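# Two-arm robot spreads towel flat beside basket

## Task

Lay the towel out flat on the table as a single unfolded layer. Every part of it must stay at least about one finger-width in from the table edge, about two finger-widths away from the basket rim, and more than a hand-width away from the column of either arm. The basket must end upright with its full base resting on the table, no more than about three finger-widths from its original spot, turned roughly as it was. Finally open the grippers and pull the arms away. Anything held in position only by the robot at the end does not count.

## Robot and tools

Robot: two arms, left_arm and right_arm, each with a two-finger gripper. Scene frame: origin on the tabletop midway between the arms, +x out over the table, +z up, and left_arm on the +y side. The names left and right do not refer to image sides. Base roots: left_arm at (-0.024, +0.309, 0) m, right_arm at (-0.021, -0.232, 0) m, both turned slightly about z.

Joint order, used in every row and every per-joint list in results: waist, elbow, shoulder, wrist pitch, wrist roll, wrist yaw. Stated ranges in rad: waist -2.618 to 3.054, shoulder 0 to 3.142, elbow 0 to 3.142, wrist pitch -1.571 to 1.571, wrist yaw -1.571 to 1.571, wrist roll -2.094 to 2.094. True ends can differ by up to 0.036 rad.

A row is one flat list of 14 numbers, each in [-1, 1], always covering both arms: left_arm's 6 joint values then its opening, followed by right_arm's 6 joint values and opening. Joint values are scaled offsets, not angles: 1.0 equals 1.202 rad for waist, 1.258 shoulder, 1.238 elbow, 2.073 wrist pitch, 2.022 wrist roll and wrist yaw. Opening is absolute: +1 fully open, -1 closed. A row may carry 12 extra numbers in [0, 1], stiffness scales for left's 6 joints then right's 6, which stay in force until replaced.

Tools:
- execute_actions(actions): a list of actions run in sequence. Each action is a table of up to 15 rows, one per 1/30 s step; if fewer, the last row repeats to fill 15 steps. Joint offsets are measured from the angles at that action's start, not from the previous row. An empty list just returns state and images. If any action would send a joint more than 0.036 rad beyond its range, that action is rejected for both arms; a malformed action, or a first action failing this check, rejects the whole call.
- move(target, speed, blocking): target is one row as above; its offsets are measured from the Joint positions in the latest result that showed them. All joints travel proportionally, so the hand follows a curve. speed (rad/s, 0.01 to 2, default 0.5) caps the joint with the longest travel; paths last 0.5 to 10 s. Moves do not avoid obstacles or the other arm. Finger openings are sent at the start. blocking=false returns after 0.5 s while motion continues; until its end is reported, use wait or stop before new actions or moves.
- wait(seconds): 0 to 10; arms hold their last command; returns early if a running move ends.
- stop(): brakes a running move; needs room, more when fast; fingers continue.
- zoom_image(camera, region): region [x0, y0, x1, y1] in pixels, max 504 by 504. Cameras, all 504x504: cam_head_left, cam_head_right, cam_high, cam_left_wrist, cam_right_wrist.
- read_manual(section): licence texts only.
- finished_scene(scene): ends the given scene for good; do this only when the towel and basket are settled and the grippers are open and away.

Results: a state line per arm gives end_effector_position (m, scene frame, the point between the finger pads roughly 1 cm behind the tips) and end_effector_quat_wxyz; accuracy falls at long reach. Gripper fingers point along its +z and close along its y. Joint positions and Joint velocities list each arm's 6 joints (rad, rad/s) plus pad gap (m; 0.094 when fully open). Joint targets shows what the joints are currently driven toward. grip_measured is the opening on the command scale (each gripper may be off by about 1 mm). "joint sent to its limit" means a joint was clipped at its end; absence of it does not prove more room. "joint command not followed" means the clearance check altered some targets. A move adds a "move:" line: outcome (done, off_target, moving, held, fault), limits=held or limits=none, and each arm's joint furthest from target. FAULT, MOTOR HOT (from 75 °C) and OVER-TEMPERATURE FAULT lines report stops; at 90 °C an arm halts for 10 s, at 100 °C it goes limp and falls.

Motion notes: each step's joint target stays within a lead of the measured angle (waist 0.202, shoulder 0.258, elbow 0.238, wrist pitch 0.573, wrist yaw and roll 0.522 rad), and targets are scaled back if they would move the hand over 70 mm, so big offsets take several actions. Arms can sag under zero offsets; to hold, command offsets back to the desired angles first, then zeros, correcting further if still short. The robot keeps its last command while you think.

Gripping: to hold, command an opening below grip_measured; about 0.03 lower grips firmly, less grips gently. Thin cloth gets less force. Held items may be tugged briefly.

Avoid: pushing anything off the table, letting the arms collide or press on each other, dropping or slamming, fast contacts, and targets set far past a contact, which press hard. Keep the towel clear of both arm columns and release before finishing.

Each tool is called after "Call:" as name(argument=value, ...), one argument or row to a line, values as JSON.

## Session

Call:
execute_actions(
  actions=[],
)

Scene clock: 0.00 s.
left_arm: end_effector_position=(+0.4563, +0.2011, +0.3979) grip_measured=+1.000 end_effector_quat_wxyz=(+0.476, +0.495, +0.624, +0.374) | right_arm: end_effector_position=(+0.1114, -0.0078, +0.1263) grip_measured=+1.000 end_effector_quat_wxyz=(-0.366, +0.532, -0.604, -0.466)
Joint names: [waist, elbow, shoulder, wrist pitch, wrist roll, wrist yaw]
Joint positions: left_arm=[-0.276  1.668  1.574 -0.381  1.244 -0.321  0.094] | right_arm=[ 0.529  0.305  0.997 -0.119 -0.582 -1.147  0.094]
Joint velocities: left_arm=[ 0.002  0.012  0.007 -0.037  0.095  0.037  0.   ] | right_arm=[ 0.017  0.007 -0.017  0.051 -0.081 -0.007  0.   ]
Motor temperatures (°C, as the motors report them): left_arm=[25 24 23 26 22 24] | right_arm=[21 24 23 24 25 23]
Joint targets: left_arm=[-0.275 1.682 1.559 -0.372 1.239 -0.321] | right_arm=[0.529 0.317 0.990 -0.115 -0.585 -1.160]
Joint stiffness scale: left_arm=[1. 1. 1. 1. 1. 1.] | right_arm=[1. 1. 1. 1. 1. 1.]

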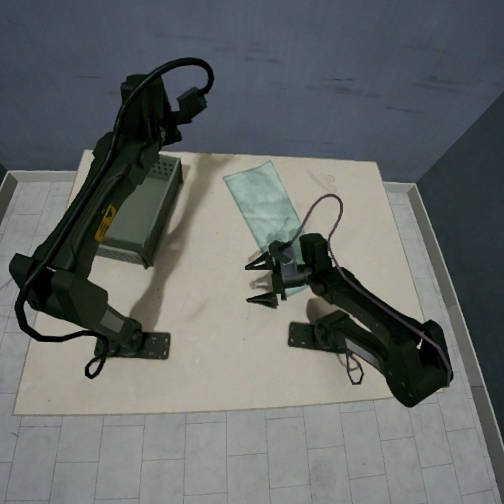

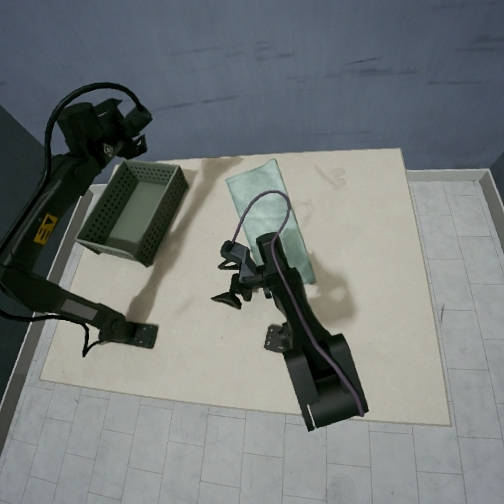

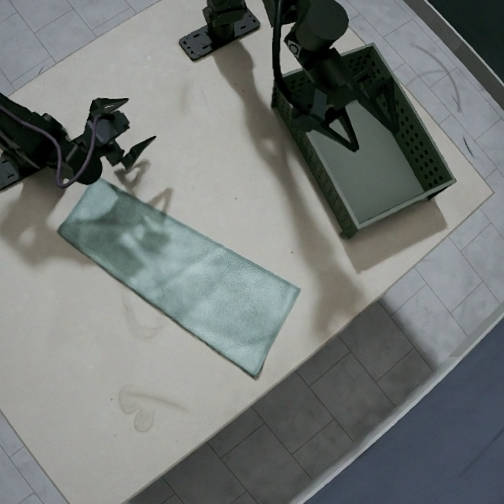

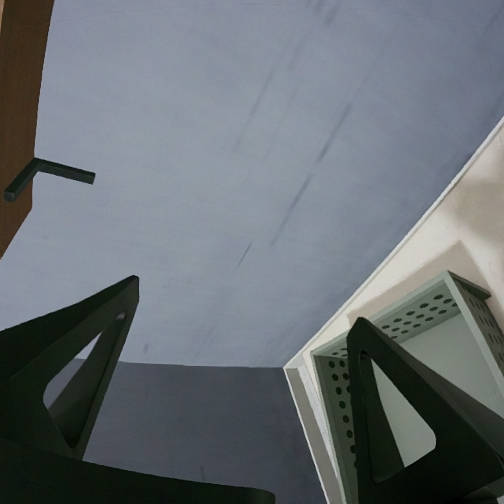

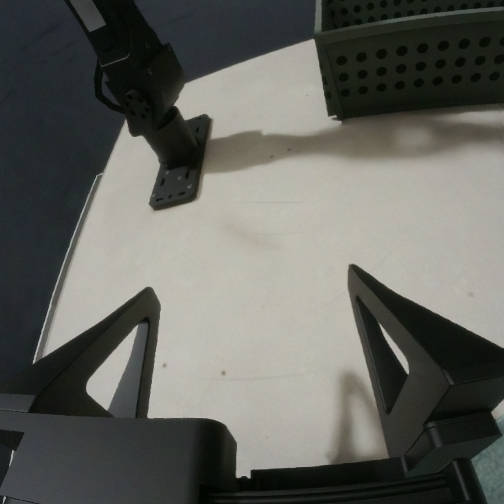

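Call:
zoom_image(
  camera="cam_high",
  region=[40, 160, 320, 400],
)

Call:
zoom_image(
  camera="cam_high",
  region=[220, 270, 320, 390],
)

Call:
zoom_image(
  camera="cam_head_left",
  region=[200, 140, 340, 300],
)

Region (40, 160, 320, 400) of cam_high's 504x504 image, scaled by 1.800, with more detail than that image has; it fills the top 432 rows of this view, and the rest is white.

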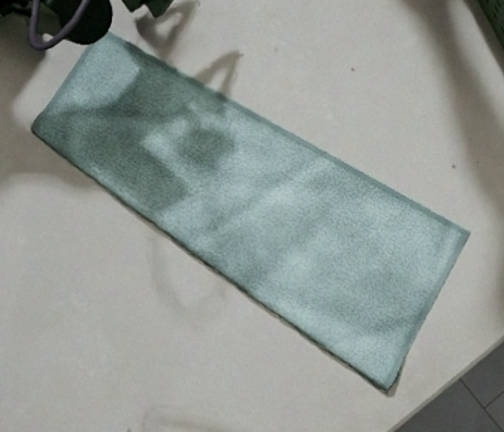

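Region (220, 270, 320, 390) of cam_high's 504x504 image, scaled by 4.200, with more detail than that image has.

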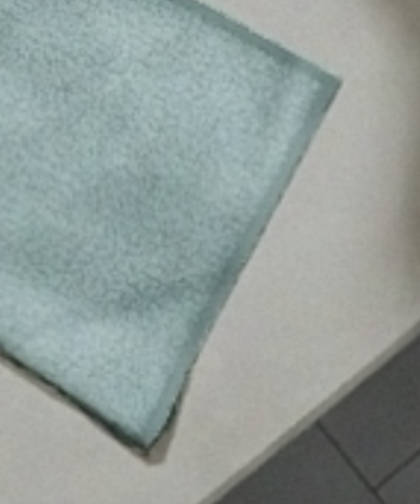

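Region (200, 140, 340, 300) of cam_head_left's 504x504 image, scaled by 3.150, with more detail than that image has; it fills the left 441 columns of this view, and the rest is white.

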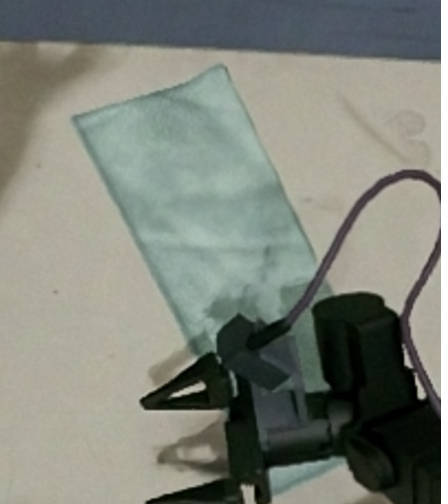

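Call:
move(
  target=[0,0,0,0,0,0,1, 0.1656,0.5646,0.0246,-0.689,0.288,0.567,1],
  speed=1.0,
)

Scene clock: 113.93 s.
left_arm: end_effector_position=(+0.4563, +0.2011, +0.3979) grip_measured=+1.000 end_effector_quat_wxyz=(+0.476, +0.495, +0.624, +0.374) | right_arm: end_effector_position=(+0.0851, -0.1645, +0.1443) grip_measured=+1.000 end_effector_quat_wxyz=(-0.005, -0.272, +0.962, +0.003)
Joint names: [waist, elbow, shoulder, wrist pitch, wrist roll, wrist yaw]
Joint positions: left_arm=[-0.276  1.668  1.574 -0.381  1.244 -0.321  0.094] | right_arm=[ 0.715  0.974  1.014 -1.537 -0.009 -0.009  0.094]
Joint velocities: left_arm=[ 0.022  0.007 -0.017 -0.007 -0.022 -0.007  0.   ] | right_arm=[-0.002  0.002 -0.002  0.022 -0.007  0.066  0.   ]
Motor temperatures (°C, as the motors report them): left_arm=[25 26 25 35 22 24] | right_arm=[21 26 23 29 25 23]
Joint targets: left_arm=[-0.275 1.668 1.574 -0.381 1.244 -0.321] | right_arm=[0.728 1.004 1.027 -1.547 0.000 -0.001]
Joint stiffness scale: left_arm=[1. 1. 1. 1. 1. 1.] | right_arm=[1. 1. 1. 1. 1. 1.]
move: off_target (right_arm); limits=none; left_arm: farthest joint: the waist, 0.000 radians from its target (0.000 radians at the start); right_arm: farthest joint: the elbow, 0.030 radians from its target (0.699 radians at the start)
camera_calibration (this result's frames):
cam_right_wrist: T_world_to_cam=[[0.372786, -0.927818, -0.0135891, -0.184333], [-0.723494, -0.299798, 0.621834, -0.05934], [-0.581023, -0.221979, -0.783031, 0.255496], [0, 0, 0, 1]] pos_world=[0.174234, -0.132103, 0.234456]

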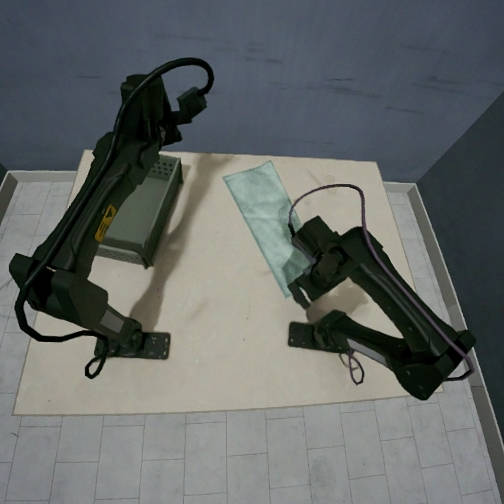

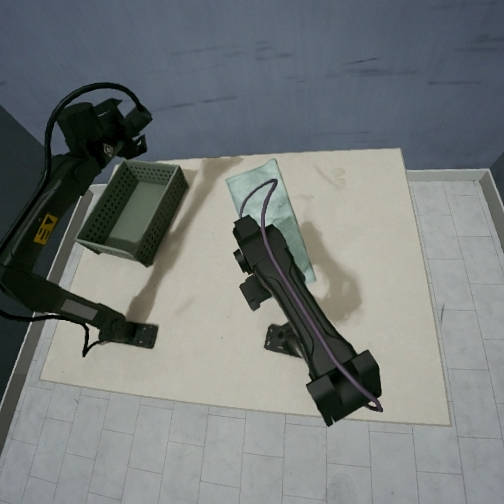

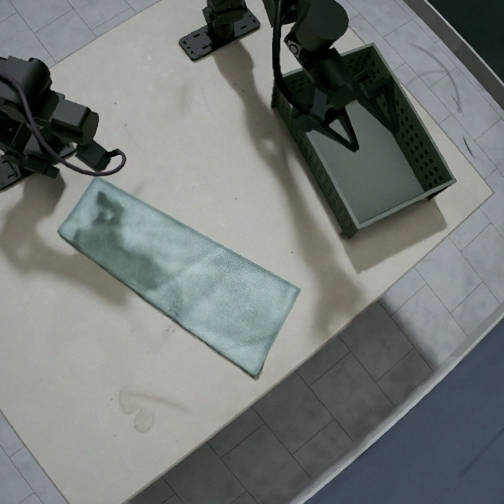

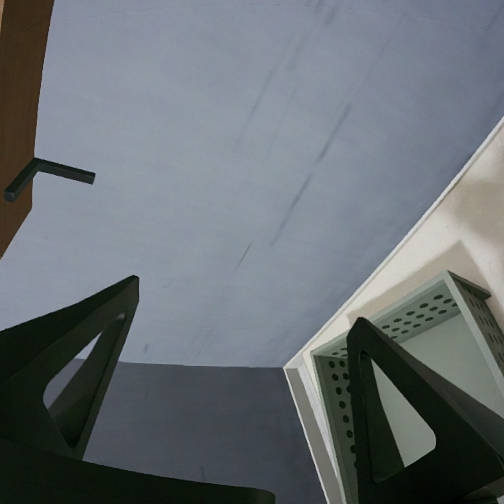

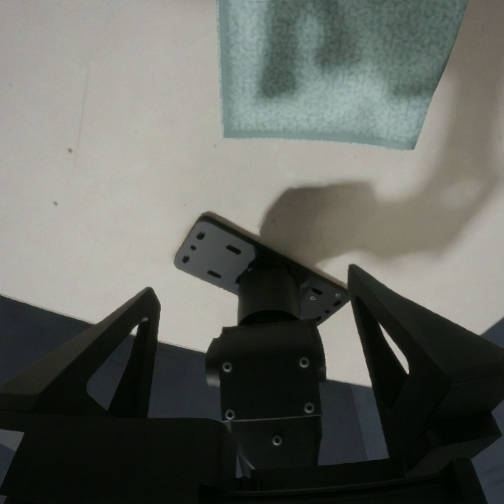

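Call:
zoom_image(
  camera="cam_right_wrist",
  region=[200, 0, 480, 180],
)

Call:
zoom_image(
  camera="cam_high",
  region=[40, 160, 180, 300],
)

Region (200, 0, 480, 180) of cam_right_wrist's 504x504 image, scaled by 1.800, with more detail than that image has; it fills the top 324 rows of this view, and the rest is white.

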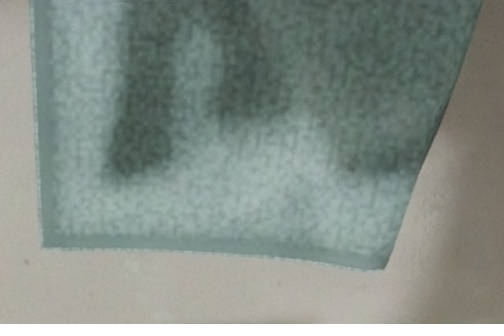

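Region (40, 160, 180, 300) of cam_high's 504x504 image, scaled by 3.600, with more detail than that image has.

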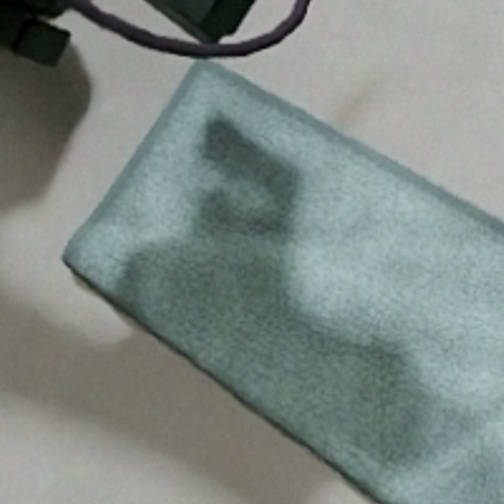

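Call:
move(
  target=[-0.0582,0.576,0.799,-0.109,-0.615,0.159,0.064, 0.0025,-0.178,0.209,0.241,0.074,0.005,-0.149],
  speed=0.8,
)

Scene clock: 214.80 s.
left_arm: end_effector_position=(+0.5857, +0.0544, +0.0581) grip_measured=+0.067 end_effector_quat_wxyz=(+0.339, +0.190, +0.919, -0.063) | right_arm: end_effector_position=(+0.1362, -0.1338, +0.0552) grip_measured=-0.147 end_effector_quat_wxyz=(-0.000, -0.204, +0.979, +0.004)
Joint names: [waist, elbow, shoulder, wrist pitch, wrist roll, wrist yaw]
Joint positions: left_arm=[-0.337  2.347  2.609 -0.604  0.01  -0.007  0.05 ] | right_arm=[ 0.715  0.761  1.27  -1.059  0.132 -0.008  0.04 ]
Joint velocities: left_arm=[-0.017 -0.007 -0.002 -0.081  0.066 -0.037  0.   ] | right_arm=[-0.032  0.002  0.002 -0.022 -0.007  0.007 -0.   ]
Motor temperatures (°C, as the motors report them): left_arm=[25 26 25 38 22 24] | right_arm=[21 26 23 26 25 23]
Joint targets: left_arm=[-0.346 2.381 2.579 -0.607 0.001 0.000] | right_arm=[0.718 0.753 1.278 -1.038 0.141 0.001]
Joint stiffness scale: left_arm=[1. 1. 1. 1. 1. 1.] | right_arm=[1. 1. 1. 1. 1. 1.]
move: off_target (left_arm, right_arm); limits=none; left_arm: farthest joint: the elbow, 0.034 radians from its target (0.713 radians at the start); right_arm: farthest joint: the wrist pitch, 0.021 radians from its target (0.500 radians at the start)
camera_calibration (this result's frames):
cam_left_wrist: T_world_to_cam=[[-0.19581, -0.976278, 0.0924132, 0.160765], [-0.977901, 0.187353, -0.0927795, 0.589684], [0.0732646, -0.108538, -0.991389, 0.134512], [0, 0, 0, 1]] pos_world=[0.598277, 0.0610712, 0.173208]
cam_right_wrist: T_world_to_cam=[[0.239417, -0.970808, -0.0145062, -0.163658], [-0.763399, -0.197457, 0.615006, 0.0617978], [-0.599917, -0.136169, -0.788389, 0.236598], [0, 0, 0, 1]] pos_world=[0.228298, -0.114461, 0.146151]

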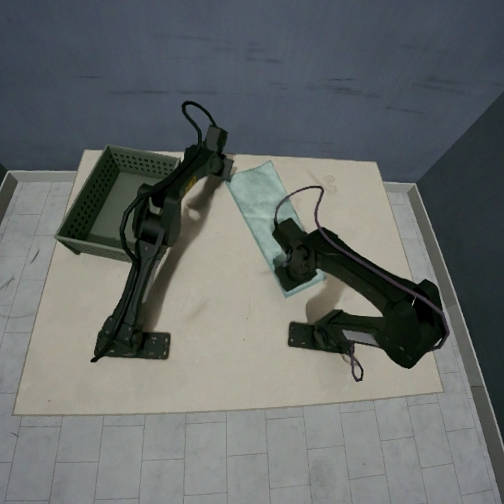

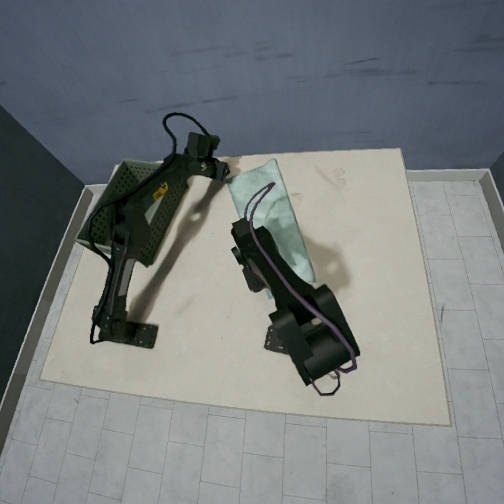

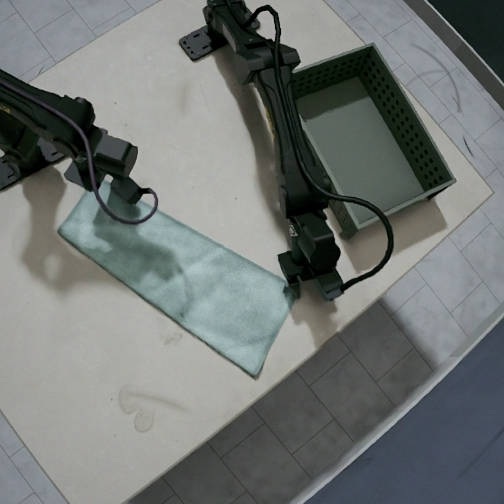

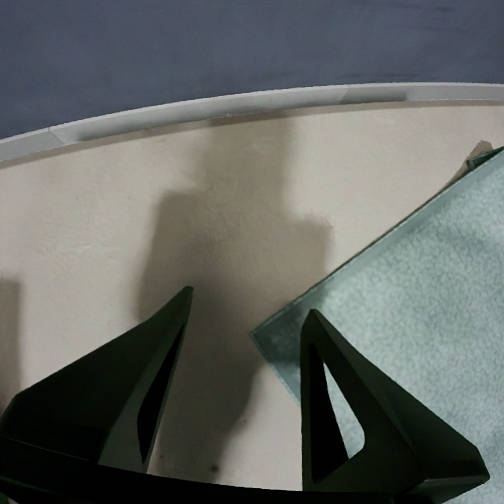

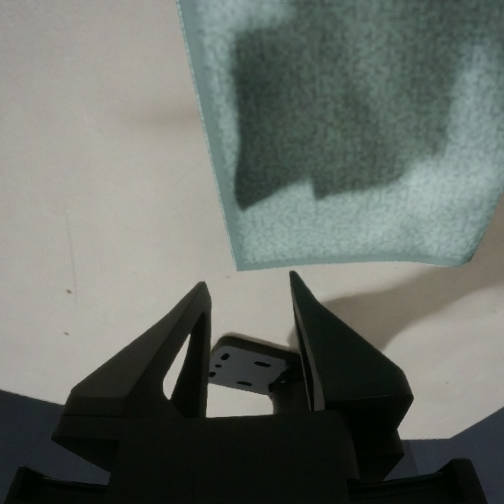

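Call:
move(
  target=[-0.0441,-0.046,-0.0111,0.004,-0.008,0.005,0.064, 0.03,-0.1317,0.028,0.102,0.024,0.004,-0.149],
  speed=0.2,
)

Scene clock: 255.30 s.
left_arm: end_effector_position=(+0.5638, +0.0317, +0.0330) grip_measured=+0.067 end_effector_quat_wxyz=(+0.311, +0.210, +0.925, -0.068) | right_arm: end_effector_position=(+0.1278, -0.1341, +0.0144) grip_measured=-0.147 end_effector_quat_wxyz=(+0.004, -0.196, +0.981, +0.006)
Joint names: [waist, elbow, shoulder, wrist pitch, wrist roll, wrist yaw]
Joint positions: left_arm=[-0.381  2.298  2.617 -0.604  0.003 -0.004  0.05 ] | right_arm=[ 0.738  0.606  1.297 -0.868  0.171 -0.008  0.04 ]
Joint velocities: left_arm=[ 0.007 -0.007 -0.002  0.007  0.007 -0.022  0.001] | right_arm=[ 0.007 -0.002  0.007 -0.007 -0.051  0.007 -0.001]
Motor temperatures (°C, as the motors report them): left_arm=[25 27 30 37 22 24] | right_arm=[21 26 24 26 25 23]
Joint targets: left_arm=[-0.390 2.290 2.595 -0.596 -0.006 0.003] | right_arm=[0.751 0.598 1.306 -0.847 0.180 -0.000]
Joint stiffness scale: left_arm=[1. 1. 1. 1. 1. 1.] | right_arm=[1. 1. 1. 1. 1. 1.]
move: off_target (left_arm, right_arm); limits=none; left_arm: farthest joint: the shoulder, 0.021 radians from its target (0.013 radians at the start); right_arm: farthest joint: the wrist pitch, 0.021 radians from its target (0.211 radians at the start)
camera_calibration (this result's frames):
cam_left_wrist: T_world_to_cam=[[-0.230784, -0.969056, 0.0875697, 0.156355], [-0.972898, 0.228488, -0.0355335, 0.56422], [0.0144253, -0.093397, -0.995524, 0.141564], [0, 0, 0, 1]] pos_world=[0.58297, 0.0358207, 0.147287]
cam_right_wrist: T_world_to_cam=[[0.223204, -0.974616, -0.0174296, -0.160942], [-0.77093, -0.187443, 0.608713, 0.0828013], [-0.596529, -0.12243, -0.793199, 0.200794], [0, 0, 0, 1]] pos_world=[0.219536, -0.116753, 0.106062]

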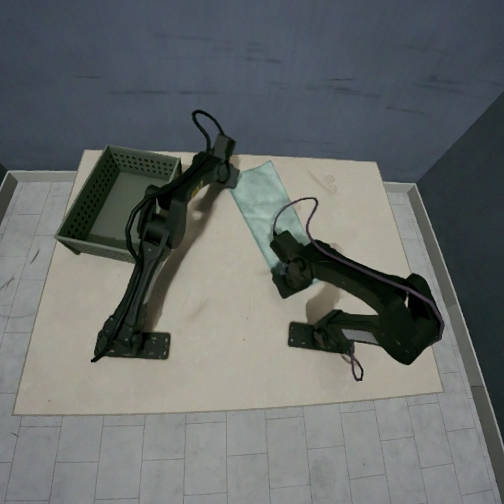

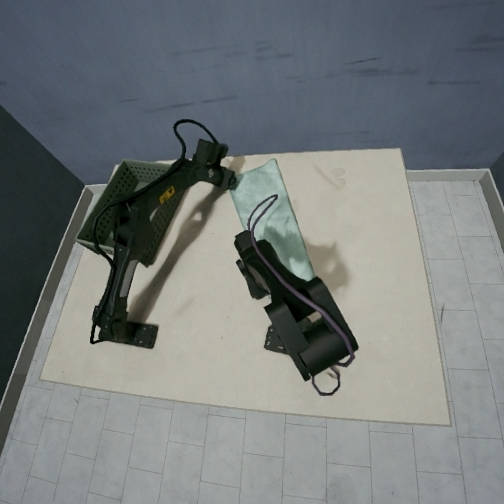

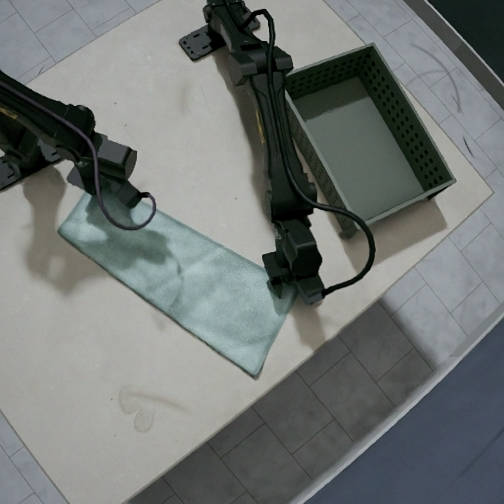

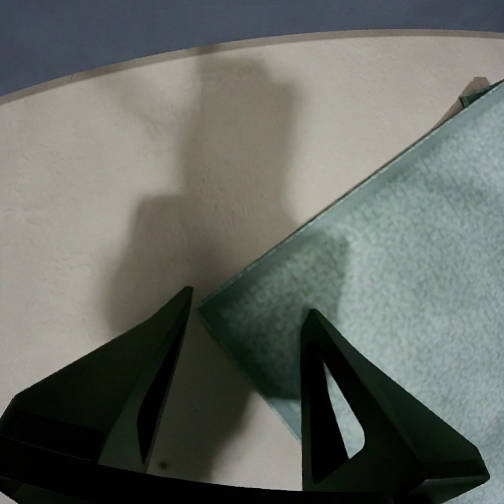

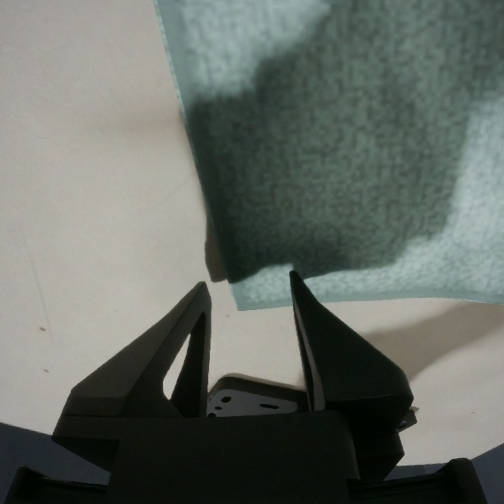

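Call:
move(
  target=[-0.0075,-0.0347,-0.0175,0.004,-0.004,0.003,0.064, 0.011,-0.025,0.0215,0.03,0.004,0.004,-0.149],
  speed=0.06,
)

Scene clock: 293.30 s.
left_arm: end_effector_position=(+0.5630, +0.0320, +0.0289) grip_measured=+0.067 end_effector_quat_wxyz=(+0.311, +0.209, +0.925, -0.068) | right_arm: end_effector_position=(+0.1277, -0.1343, +0.0093) grip_measured=-0.147 end_effector_quat_wxyz=(+0.003, -0.196, +0.981, +0.006)
Joint names: [waist, elbow, shoulder, wrist pitch, wrist roll, wrist yaw]
Joint positions: left_arm=[-0.381  2.276  2.613 -0.585  0.002 -0.003  0.05 ] | right_arm=[ 0.738  0.591  1.308 -0.843  0.172 -0.008  0.04 ]
Joint velocities: left_arm=[-0.017  0.002 -0.002  0.007  0.066 -0.007 -0.   ] | right_arm=[-0.012  0.007 -0.002 -0.066 -0.037  0.022  0.001]
Motor temperatures (°C, as the motors report them): left_arm=[25 26 31 37 22 24] | right_arm=[21 26 24 26 25 23]
Joint targets: left_arm=[-0.390 2.255 2.595 -0.596 -0.004 0.002] | right_arm=[0.751 0.575 1.324 -0.806 0.179 -0.000]
Joint stiffness scale: left_arm=[1. 1. 1. 1. 1. 1.] | right_arm=[1. 1. 1. 1. 1. 1.]
move: off_target (left_arm, right_arm); limits=none; left_arm: farthest joint: the elbow, 0.021 radians from its target (0.043 radians at the start); right_arm: farthest joint: the wrist pitch, 0.037 radians from its target (0.062 radians at the start)
camera_calibration (this result's frames):
cam_left_wrist: T_world_to_cam=[[-0.22969, -0.96916, 0.0892849, 0.156091], [-0.973166, 0.2274, -0.0351669, 0.563412], [0.0137789, -0.0949665, -0.995385, 0.13793], [0, 0, 0, 1]] pos_world=[0.582245, 0.0362559, 0.14317]
cam_right_wrist: T_world_to_cam=[[0.222821, -0.974714, -0.0168181, -0.161133], [-0.770732, -0.186701, 0.609192, 0.08581], [-0.596928, -0.122779, -0.792844, 0.196685], [0, 0, 0, 1]] pos_world=[0.219447, -0.116889, 0.100956]

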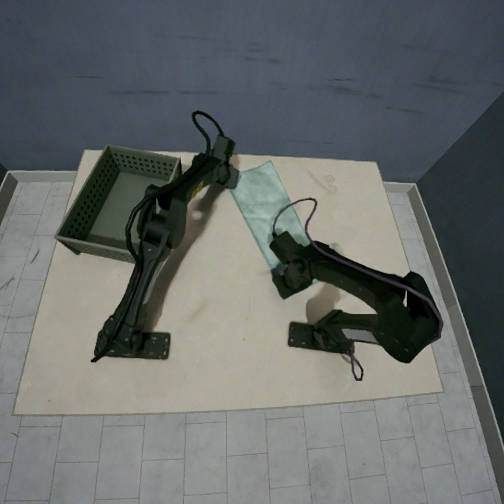

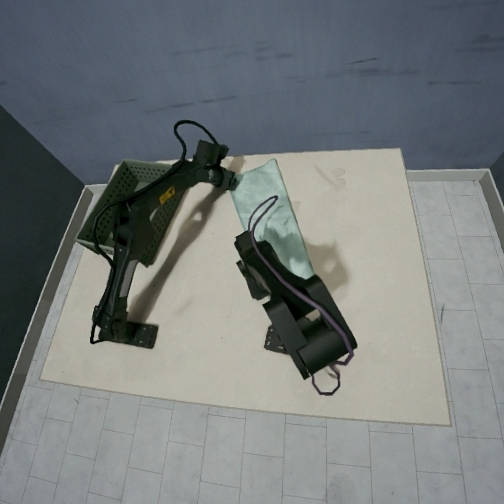

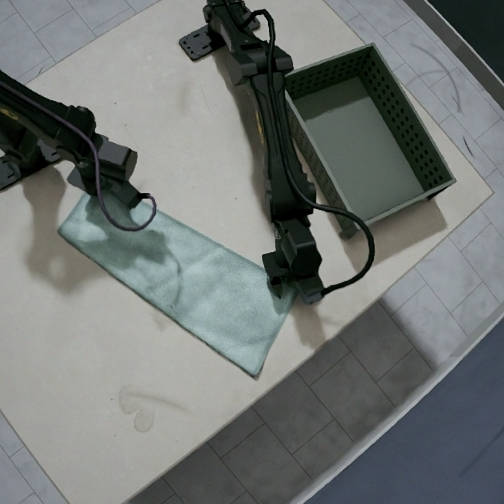

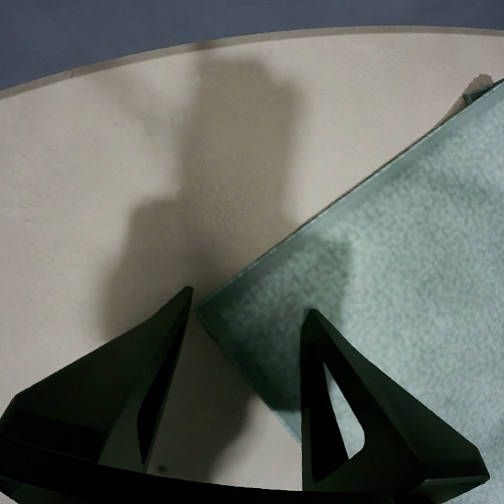

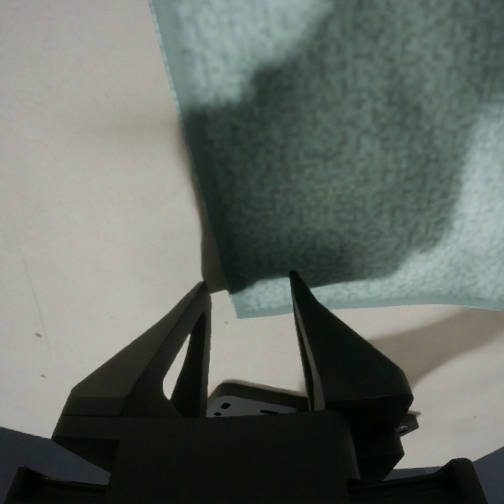

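Call:
execute_actions(
  actions=[
    [[-0.0075,-0.017,-0.0143,-0.0053,-0.003,0.0025,0.0,0.0108,-0.0129,0.0127,0.0178,0.0035,0.004,-0.2],[-0.0075,-0.017,-0.0143,-0.0053,-0.003,0.0025,-0.04,0.0108,-0.0129,0.0127,0.0178,0.0035,0.004,-0.23],[-0.0075,-0.017,-0.0143,-0.0053,-0.003,0.0025,-0.08,0.0108,-0.0129,0.0127,0.0178,0.0035,0.004,-0.26],[-0.0075,-0.017,-0.0143,-0.0053,-0.003,0.0025,-0.12,0.0108,-0.0129,0.0127,0.0178,0.0035,0.004,-0.29],[-0.0075,-0.017,-0.0143,-0.0053,-0.003,0.0025,-0.16,0.0108,-0.0129,0.0127,0.0178,0.0035,0.004,-0.32],[-0.0075,-0.017,-0.0143,-0.0053,-0.003,0.0025,-0.2,0.0108,-0.0129,0.0127,0.0178,0.0035,0.004,-0.35],[-0.0075,-0.017,-0.0143,-0.0053,-0.003,0.0025,-0.24,0.0108,-0.0129,0.0127,0.0178,0.0035,0.004,-0.38],[-0.0075,-0.017,-0.0143,-0.0053,-0.003,0.0025,-0.28,0.0108,-0.0129,0.0127,0.0178,0.0035,0.004,-0.41],[-0.0075,-0.017,-0.0143,-0.0053,-0.003,0.0025,-0.32,0.0108,-0.0129,0.0127,0.0178,0.0035,0.004,-0.44],[-0.0075,-0.017,-0.0143,-0.0053,-0.003,0.0025,-0.36,0.0108,-0.0129,0.0127,0.0178,0.0035,0.004,-0.47],[-0.0075,-0.017,-0.0143,-0.0053,-0.003,0.0025,-0.4,0.0108,-0.0129,0.0127,0.0178,0.0035,0.004,-0.5],[-0.0075,-0.017,-0.0143,-0.0053,-0.003,0.0025,-0.44,0.0108,-0.0129,0.0127,0.0178,0.0035,0.004,-0.53],[-0.0075,-0.017,-0.0143,-0.0053,-0.003,0.0025,-0.48,0.0108,-0.0129,0.0127,0.0178,0.0035,0.004,-0.56],[-0.0075,-0.017,-0.0143,-0.0053,-0.003,0.0025,-0.52,0.0108,-0.0129,0.0127,0.0178,0.0035,0.004,-0.59],[-0.0075,-0.017,-0.0143,-0.0053,-0.003,0.0025,-0.56,0.0108,-0.0129,0.0127,0.0178,0.0035,0.004,-0.62]],
  ],
)

Scene clock: 317.53 s.
left_arm: end_effector_position=(+0.5616, +0.0289, +0.0289) grip_measured=-0.539 end_effector_quat_wxyz=(+0.310, +0.211, +0.924, -0.073) | right_arm: end_effector_position=(+0.1313, -0.1336, +0.0094) grip_measured=-0.605 end_effector_quat_wxyz=(+0.011, -0.196, +0.981, +0.005)
Joint names: [waist, elbow, shoulder, wrist pitch, wrist roll, wrist yaw]
Joint positions: left_arm=[-0.384  2.276  2.613 -0.585  0.001  0.006  0.022] | right_arm=[ 0.738  0.591  1.308 -0.829  0.172 -0.     0.019]
Joint velocities: left_arm=[-0.012  0.012 -0.012  0.007  0.007 -0.051 -0.034] | right_arm=[ 0.012  0.002 -0.007 -0.037  0.095  0.007 -0.027]
Motor temperatures (°C, as the motors report them): left_arm=[25 26 31 36 22 24] | right_arm=[22 25 24 26 25 23]
Joint targets: left_arm=[-0.390 2.255 2.595 -0.596 -0.005 0.002] | right_arm=[0.751 0.575 1.324 -0.806 0.179 0.000]
Joint stiffness scale: left_arm=[1. 1. 1. 1. 1. 1.] | right_arm=[1. 1. 1. 1. 1. 1.]
camera_calibration (this result's frames):
cam_left_wrist: T_world_to_cam=[[-0.237061, -0.96667, 0.0966976, 0.156647], [-0.971442, 0.234834, -0.0339566, 0.56155], [0.010117, -0.101986, -0.994734, 0.139957], [0, 0, 0, 1]] pos_world=[0.581232, 0.0338283, 0.143141]
cam_right_wrist: T_world_to_cam=[[0.222934, -0.97473, -0.0142218, -0.161313], [-0.780214, -0.187154, 0.596858, 0.0899892], [-0.584437, -0.121964, -0.802221, 0.197522], [0, 0, 0, 1]] pos_world=[0.221612, -0.116304, 0.102451]

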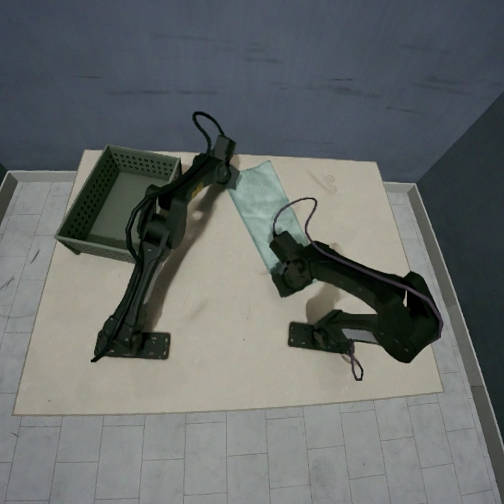

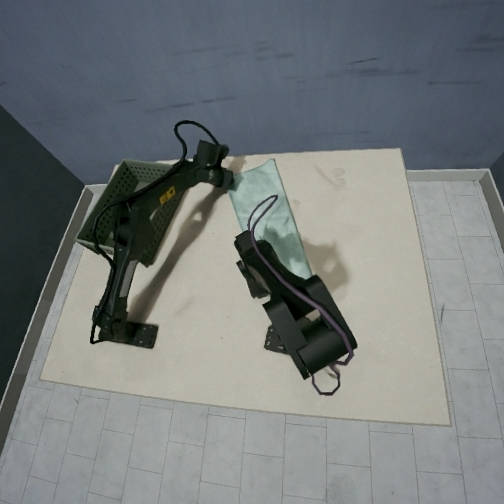

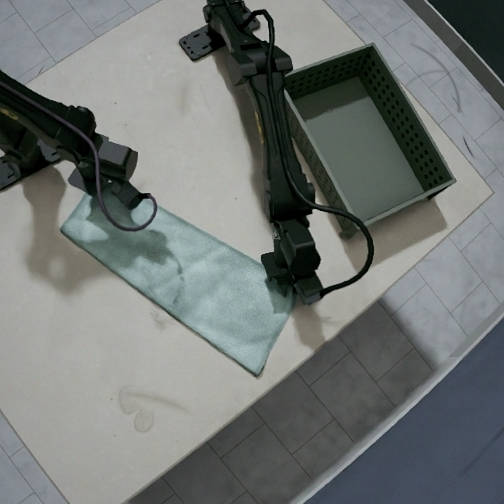

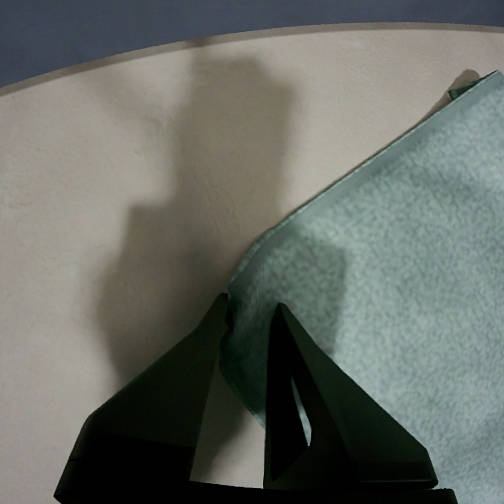

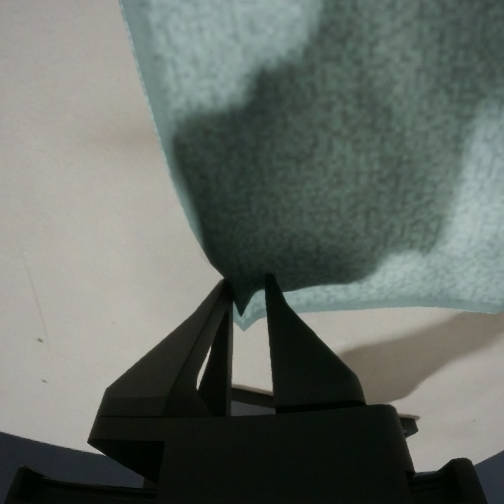

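The cloth is buckling up between the fingers. Continue closing.

Call:
execute_actions(
  actions=[
    [[-0.005,-0.017,-0.0143,-0.0053,-0.003,-0.002,-0.6,0.0108,-0.0129,0.0127,0.008,0.0035,0,-0.65],[-0.005,-0.017,-0.0143,-0.0053,-0.003,-0.002,-0.64,0.0108,-0.0129,0.0127,0.008,0.0035,0,-0.68],[-0.005,-0.017,-0.0143,-0.0053,-0.003,-0.002,-0.68,0.0108,-0.0129,0.0127,0.008,0.0035,0,-0.71],[-0.005,-0.017,-0.0143,-0.0053,-0.003,-0.002,-0.72,0.0108,-0.0129,0.0127,0.008,0.0035,0,-0.74],[-0.005,-0.017,-0.0143,-0.0053,-0.003,-0.002,-0.76,0.0108,-0.0129,0.0127,0.008,0.0035,0,-0.77],[-0.005,-0.017,-0.0143,-0.0053,-0.003,-0.002,-0.79,0.0108,-0.0129,0.0127,0.008,0.0035,0,-0.8],[-0.005,-0.017,-0.0143,-0.0053,-0.003,-0.002,-0.82,0.0108,-0.0129,0.0127,0.008,0.0035,0,-0.83],[-0.005,-0.017,-0.0143,-0.0053,-0.003,-0.002,-0.85,0.0108,-0.0129,0.0127,0.008,0.0035,0,-0.86],[-0.005,-0.017,-0.0143,-0.0053,-0.003,-0.002,-0.88,0.0108,-0.0129,0.0127,0.008,0.0035,0,-0.89],[-0.005,-0.017,-0.0143,-0.0053,-0.003,-0.002,-0.91,0.0108,-0.0129,0.0127,0.008,0.0035,0,-0.92],[-0.005,-0.017,-0.0143,-0.0053,-0.003,-0.002,-0.94,0.0108,-0.0129,0.0127,0.008,0.0035,0,-0.95],[-0.005,-0.017,-0.0143,-0.0053,-0.003,-0.002,-0.97,0.0108,-0.0129,0.0127,0.008,0.0035,0,-0.98],[-0.005,-0.017,-0.0143,-0.0053,-0.003,-0.002,-1,0.0108,-0.0129,0.0127,0.008,0.0035,0,-1]],
  ],
)

Scene clock: 332.93 s.
left_arm: end_effector_position=(+0.5616, +0.0289, +0.0289) grip_measured=-0.941 end_effector_quat_wxyz=(+0.310, +0.211, +0.924, -0.073) | right_arm: end_effector_position=(+0.1312, -0.1328, +0.0094) grip_measured=-0.957 end_effector_quat_wxyz=(+0.011, -0.196, +0.981, +0.007)
Joint names: [waist, elbow, shoulder, wrist pitch, wrist roll, wrist yaw]
Joint positions: left_arm=[-0.384  2.276  2.613 -0.585  0.001  0.006  0.003] | right_arm=[ 0.738  0.591  1.308 -0.828  0.172 -0.004  0.002]
Joint velocities: left_arm=[-0.002 -0.012 -0.007  0.037  0.022  0.066  0.001] | right_arm=[-0.012  0.002 -0.002 -0.051 -0.081 -0.022  0.   ]
Motor temperatures (°C, as the motors report them): left_arm=[25 26 32 36 22 24] | right_arm=[22 25 24 26 25 23]
Joint targets: left_arm=[-0.390 2.255 2.595 -0.596 -0.005 0.002] | right_arm=[0.751 0.575 1.324 -0.813 0.179 -0.000]
Joint stiffness scale: left_arm=[1. 1. 1. 1. 1. 1.] | right_arm=[1. 1. 1. 1. 1. 1.]
camera_calibration (this result's frames):
cam_left_wrist: T_world_to_cam=[[-0.237061, -0.96667, 0.0966976, 0.156647], [-0.971442, 0.234834, -0.0339566, 0.56155], [0.010117, -0.101986, -0.994734, 0.139957], [0, 0, 0, 1]] pos_world=[0.581232, 0.0338283, 0.143141]
cam_right_wrist: T_world_to_cam=[[0.223015, -0.974643, -0.0183255, -0.160506], [-0.779744, -0.189638, 0.596687, 0.0897037], [-0.585032, -0.118781, -0.802264, 0.198101], [0, 0, 0, 1]] pos_world=[0.221637, -0.115894, 0.102463]

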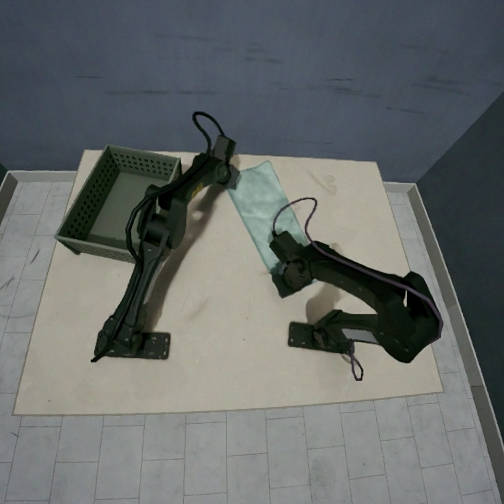

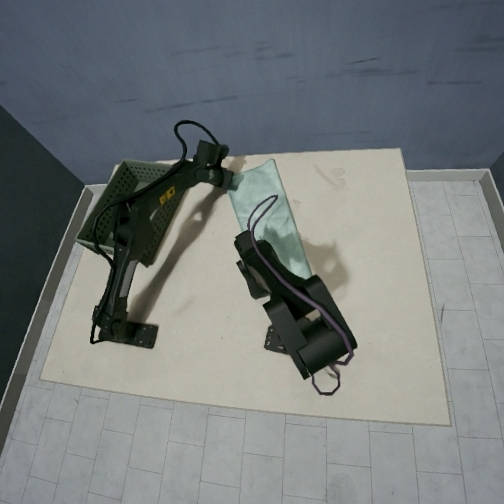

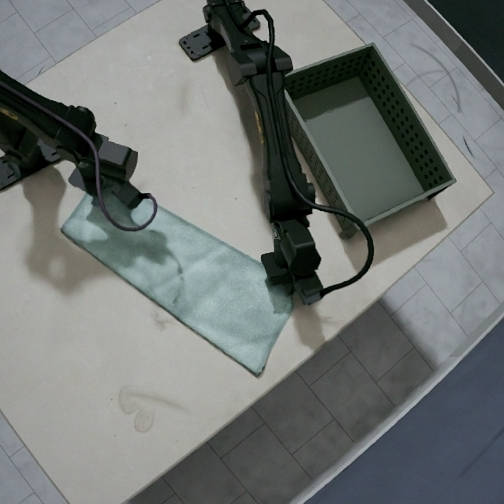

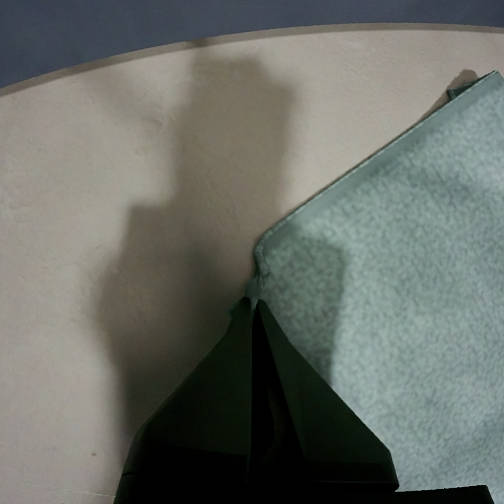

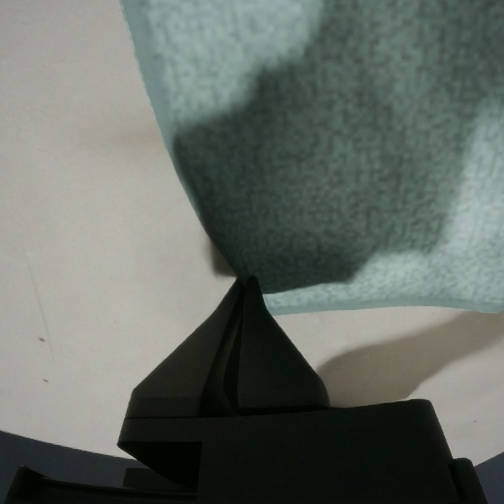

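Call:
move(
  target=[0,-0.0735,-0.208,-0.002,-0.05,0,-1, -0.2146,0.3336,-0.0445,-0.2253,-0.1716,0,-1],
  speed=0.3,
)

Scene clock: 416.00 s.
left_arm: end_effector_position=(+0.5543, +0.0324, +0.1401) grip_measured=-0.941 end_effector_quat_wxyz=(+0.373, +0.164, +0.907, -0.106) | right_arm: end_effector_position=(+0.1613, -0.1693, +0.1071) grip_measured=-0.957 end_effector_quat_wxyz=(-0.005, -0.241, +0.971, +0.002)
Joint names: [waist, elbow, shoulder, wrist pitch, wrist roll, wrist yaw]
Joint positions: left_arm=[-0.384  2.194  2.382 -0.586 -0.091  0.006  0.003] | right_arm=[ 0.492  0.975  1.278 -1.277 -0.166 -0.005  0.002]
Joint velocities: left_arm=[-0.017 -0.012  0.002  0.037  0.081  0.051 -0.   ] | right_arm=[-0.012 -0.002 -0.017 -0.007 -0.037 -0.007 -0.001]
Motor temperatures (°C, as the motors report them): left_arm=[25 26 33 36 22 24] | right_arm=[22 26 24 26 25 23]
Joint targets: left_arm=[-0.384 2.185 2.352 -0.589 -0.100 0.006] | right_arm=[0.480 1.004 1.252 -1.295 -0.175 -0.004]
Joint stiffness scale: left_arm=[1. 1. 1. 1. 1. 1.] | right_arm=[1. 1. 1. 1. 1. 1.]
move: off_target (left_arm, right_arm); limits=none; left_arm: farthest joint: the shoulder, 0.030 radians from its target (0.262 radians at the start); right_arm: farthest joint: the elbow, 0.029 radians from its target (0.413 radians at the start)
camera_calibration (this result's frames):
cam_left_wrist: T_world_to_cam=[[-0.185623, -0.964272, 0.189006, 0.106028], [-0.974424, 0.155845, -0.161895, 0.579542], [0.126655, -0.214224, -0.968538, 0.186305], [0, 0, 0, 1]] pos_world=[0.560805, 0.0518321, 0.254229]
cam_right_wrist: T_world_to_cam=[[0.311183, -0.950294, -0.0102708, -0.211937], [-0.741905, -0.24967, 0.622288, 0.0289213], [-0.593921, -0.186026, -0.782721, 0.27772], [0, 0, 0, 1]] pos_world=[0.252352, -0.142518, 0.197203]

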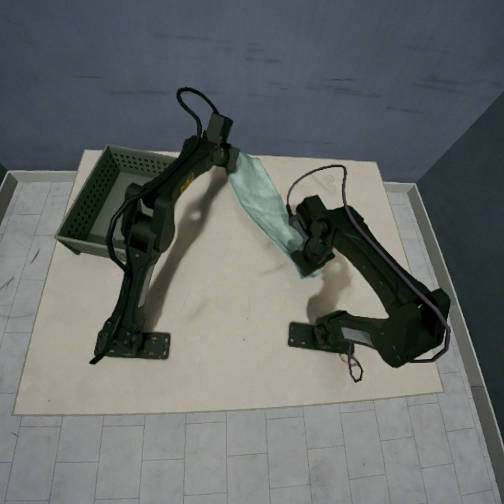

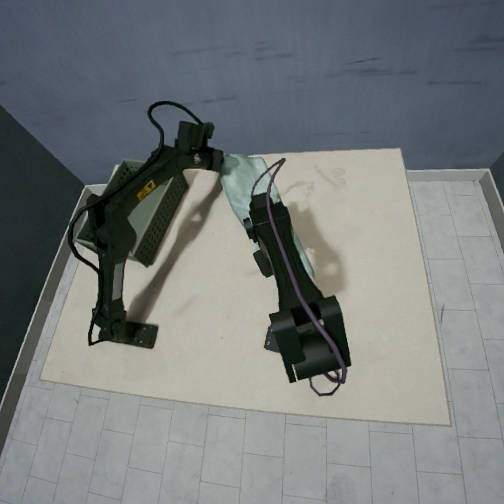

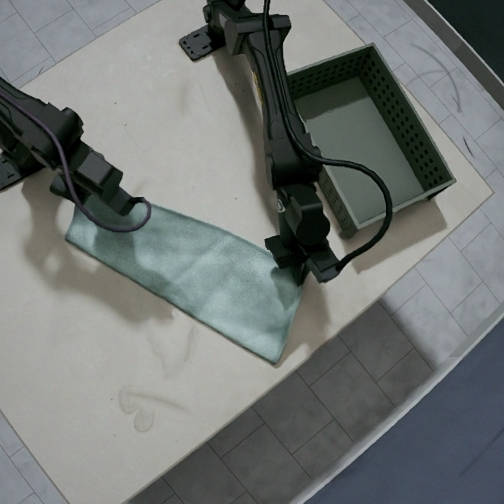

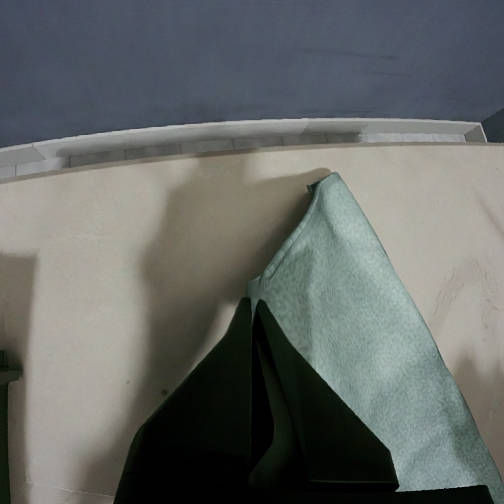

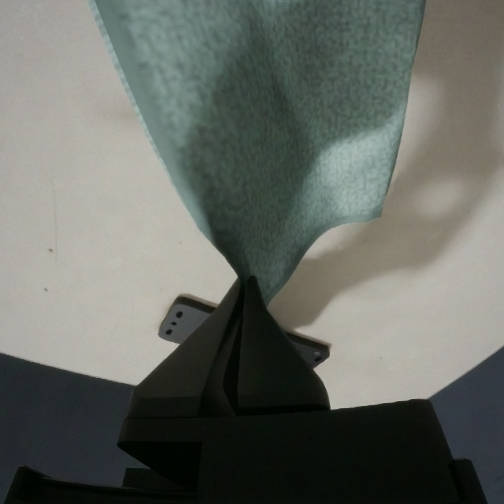

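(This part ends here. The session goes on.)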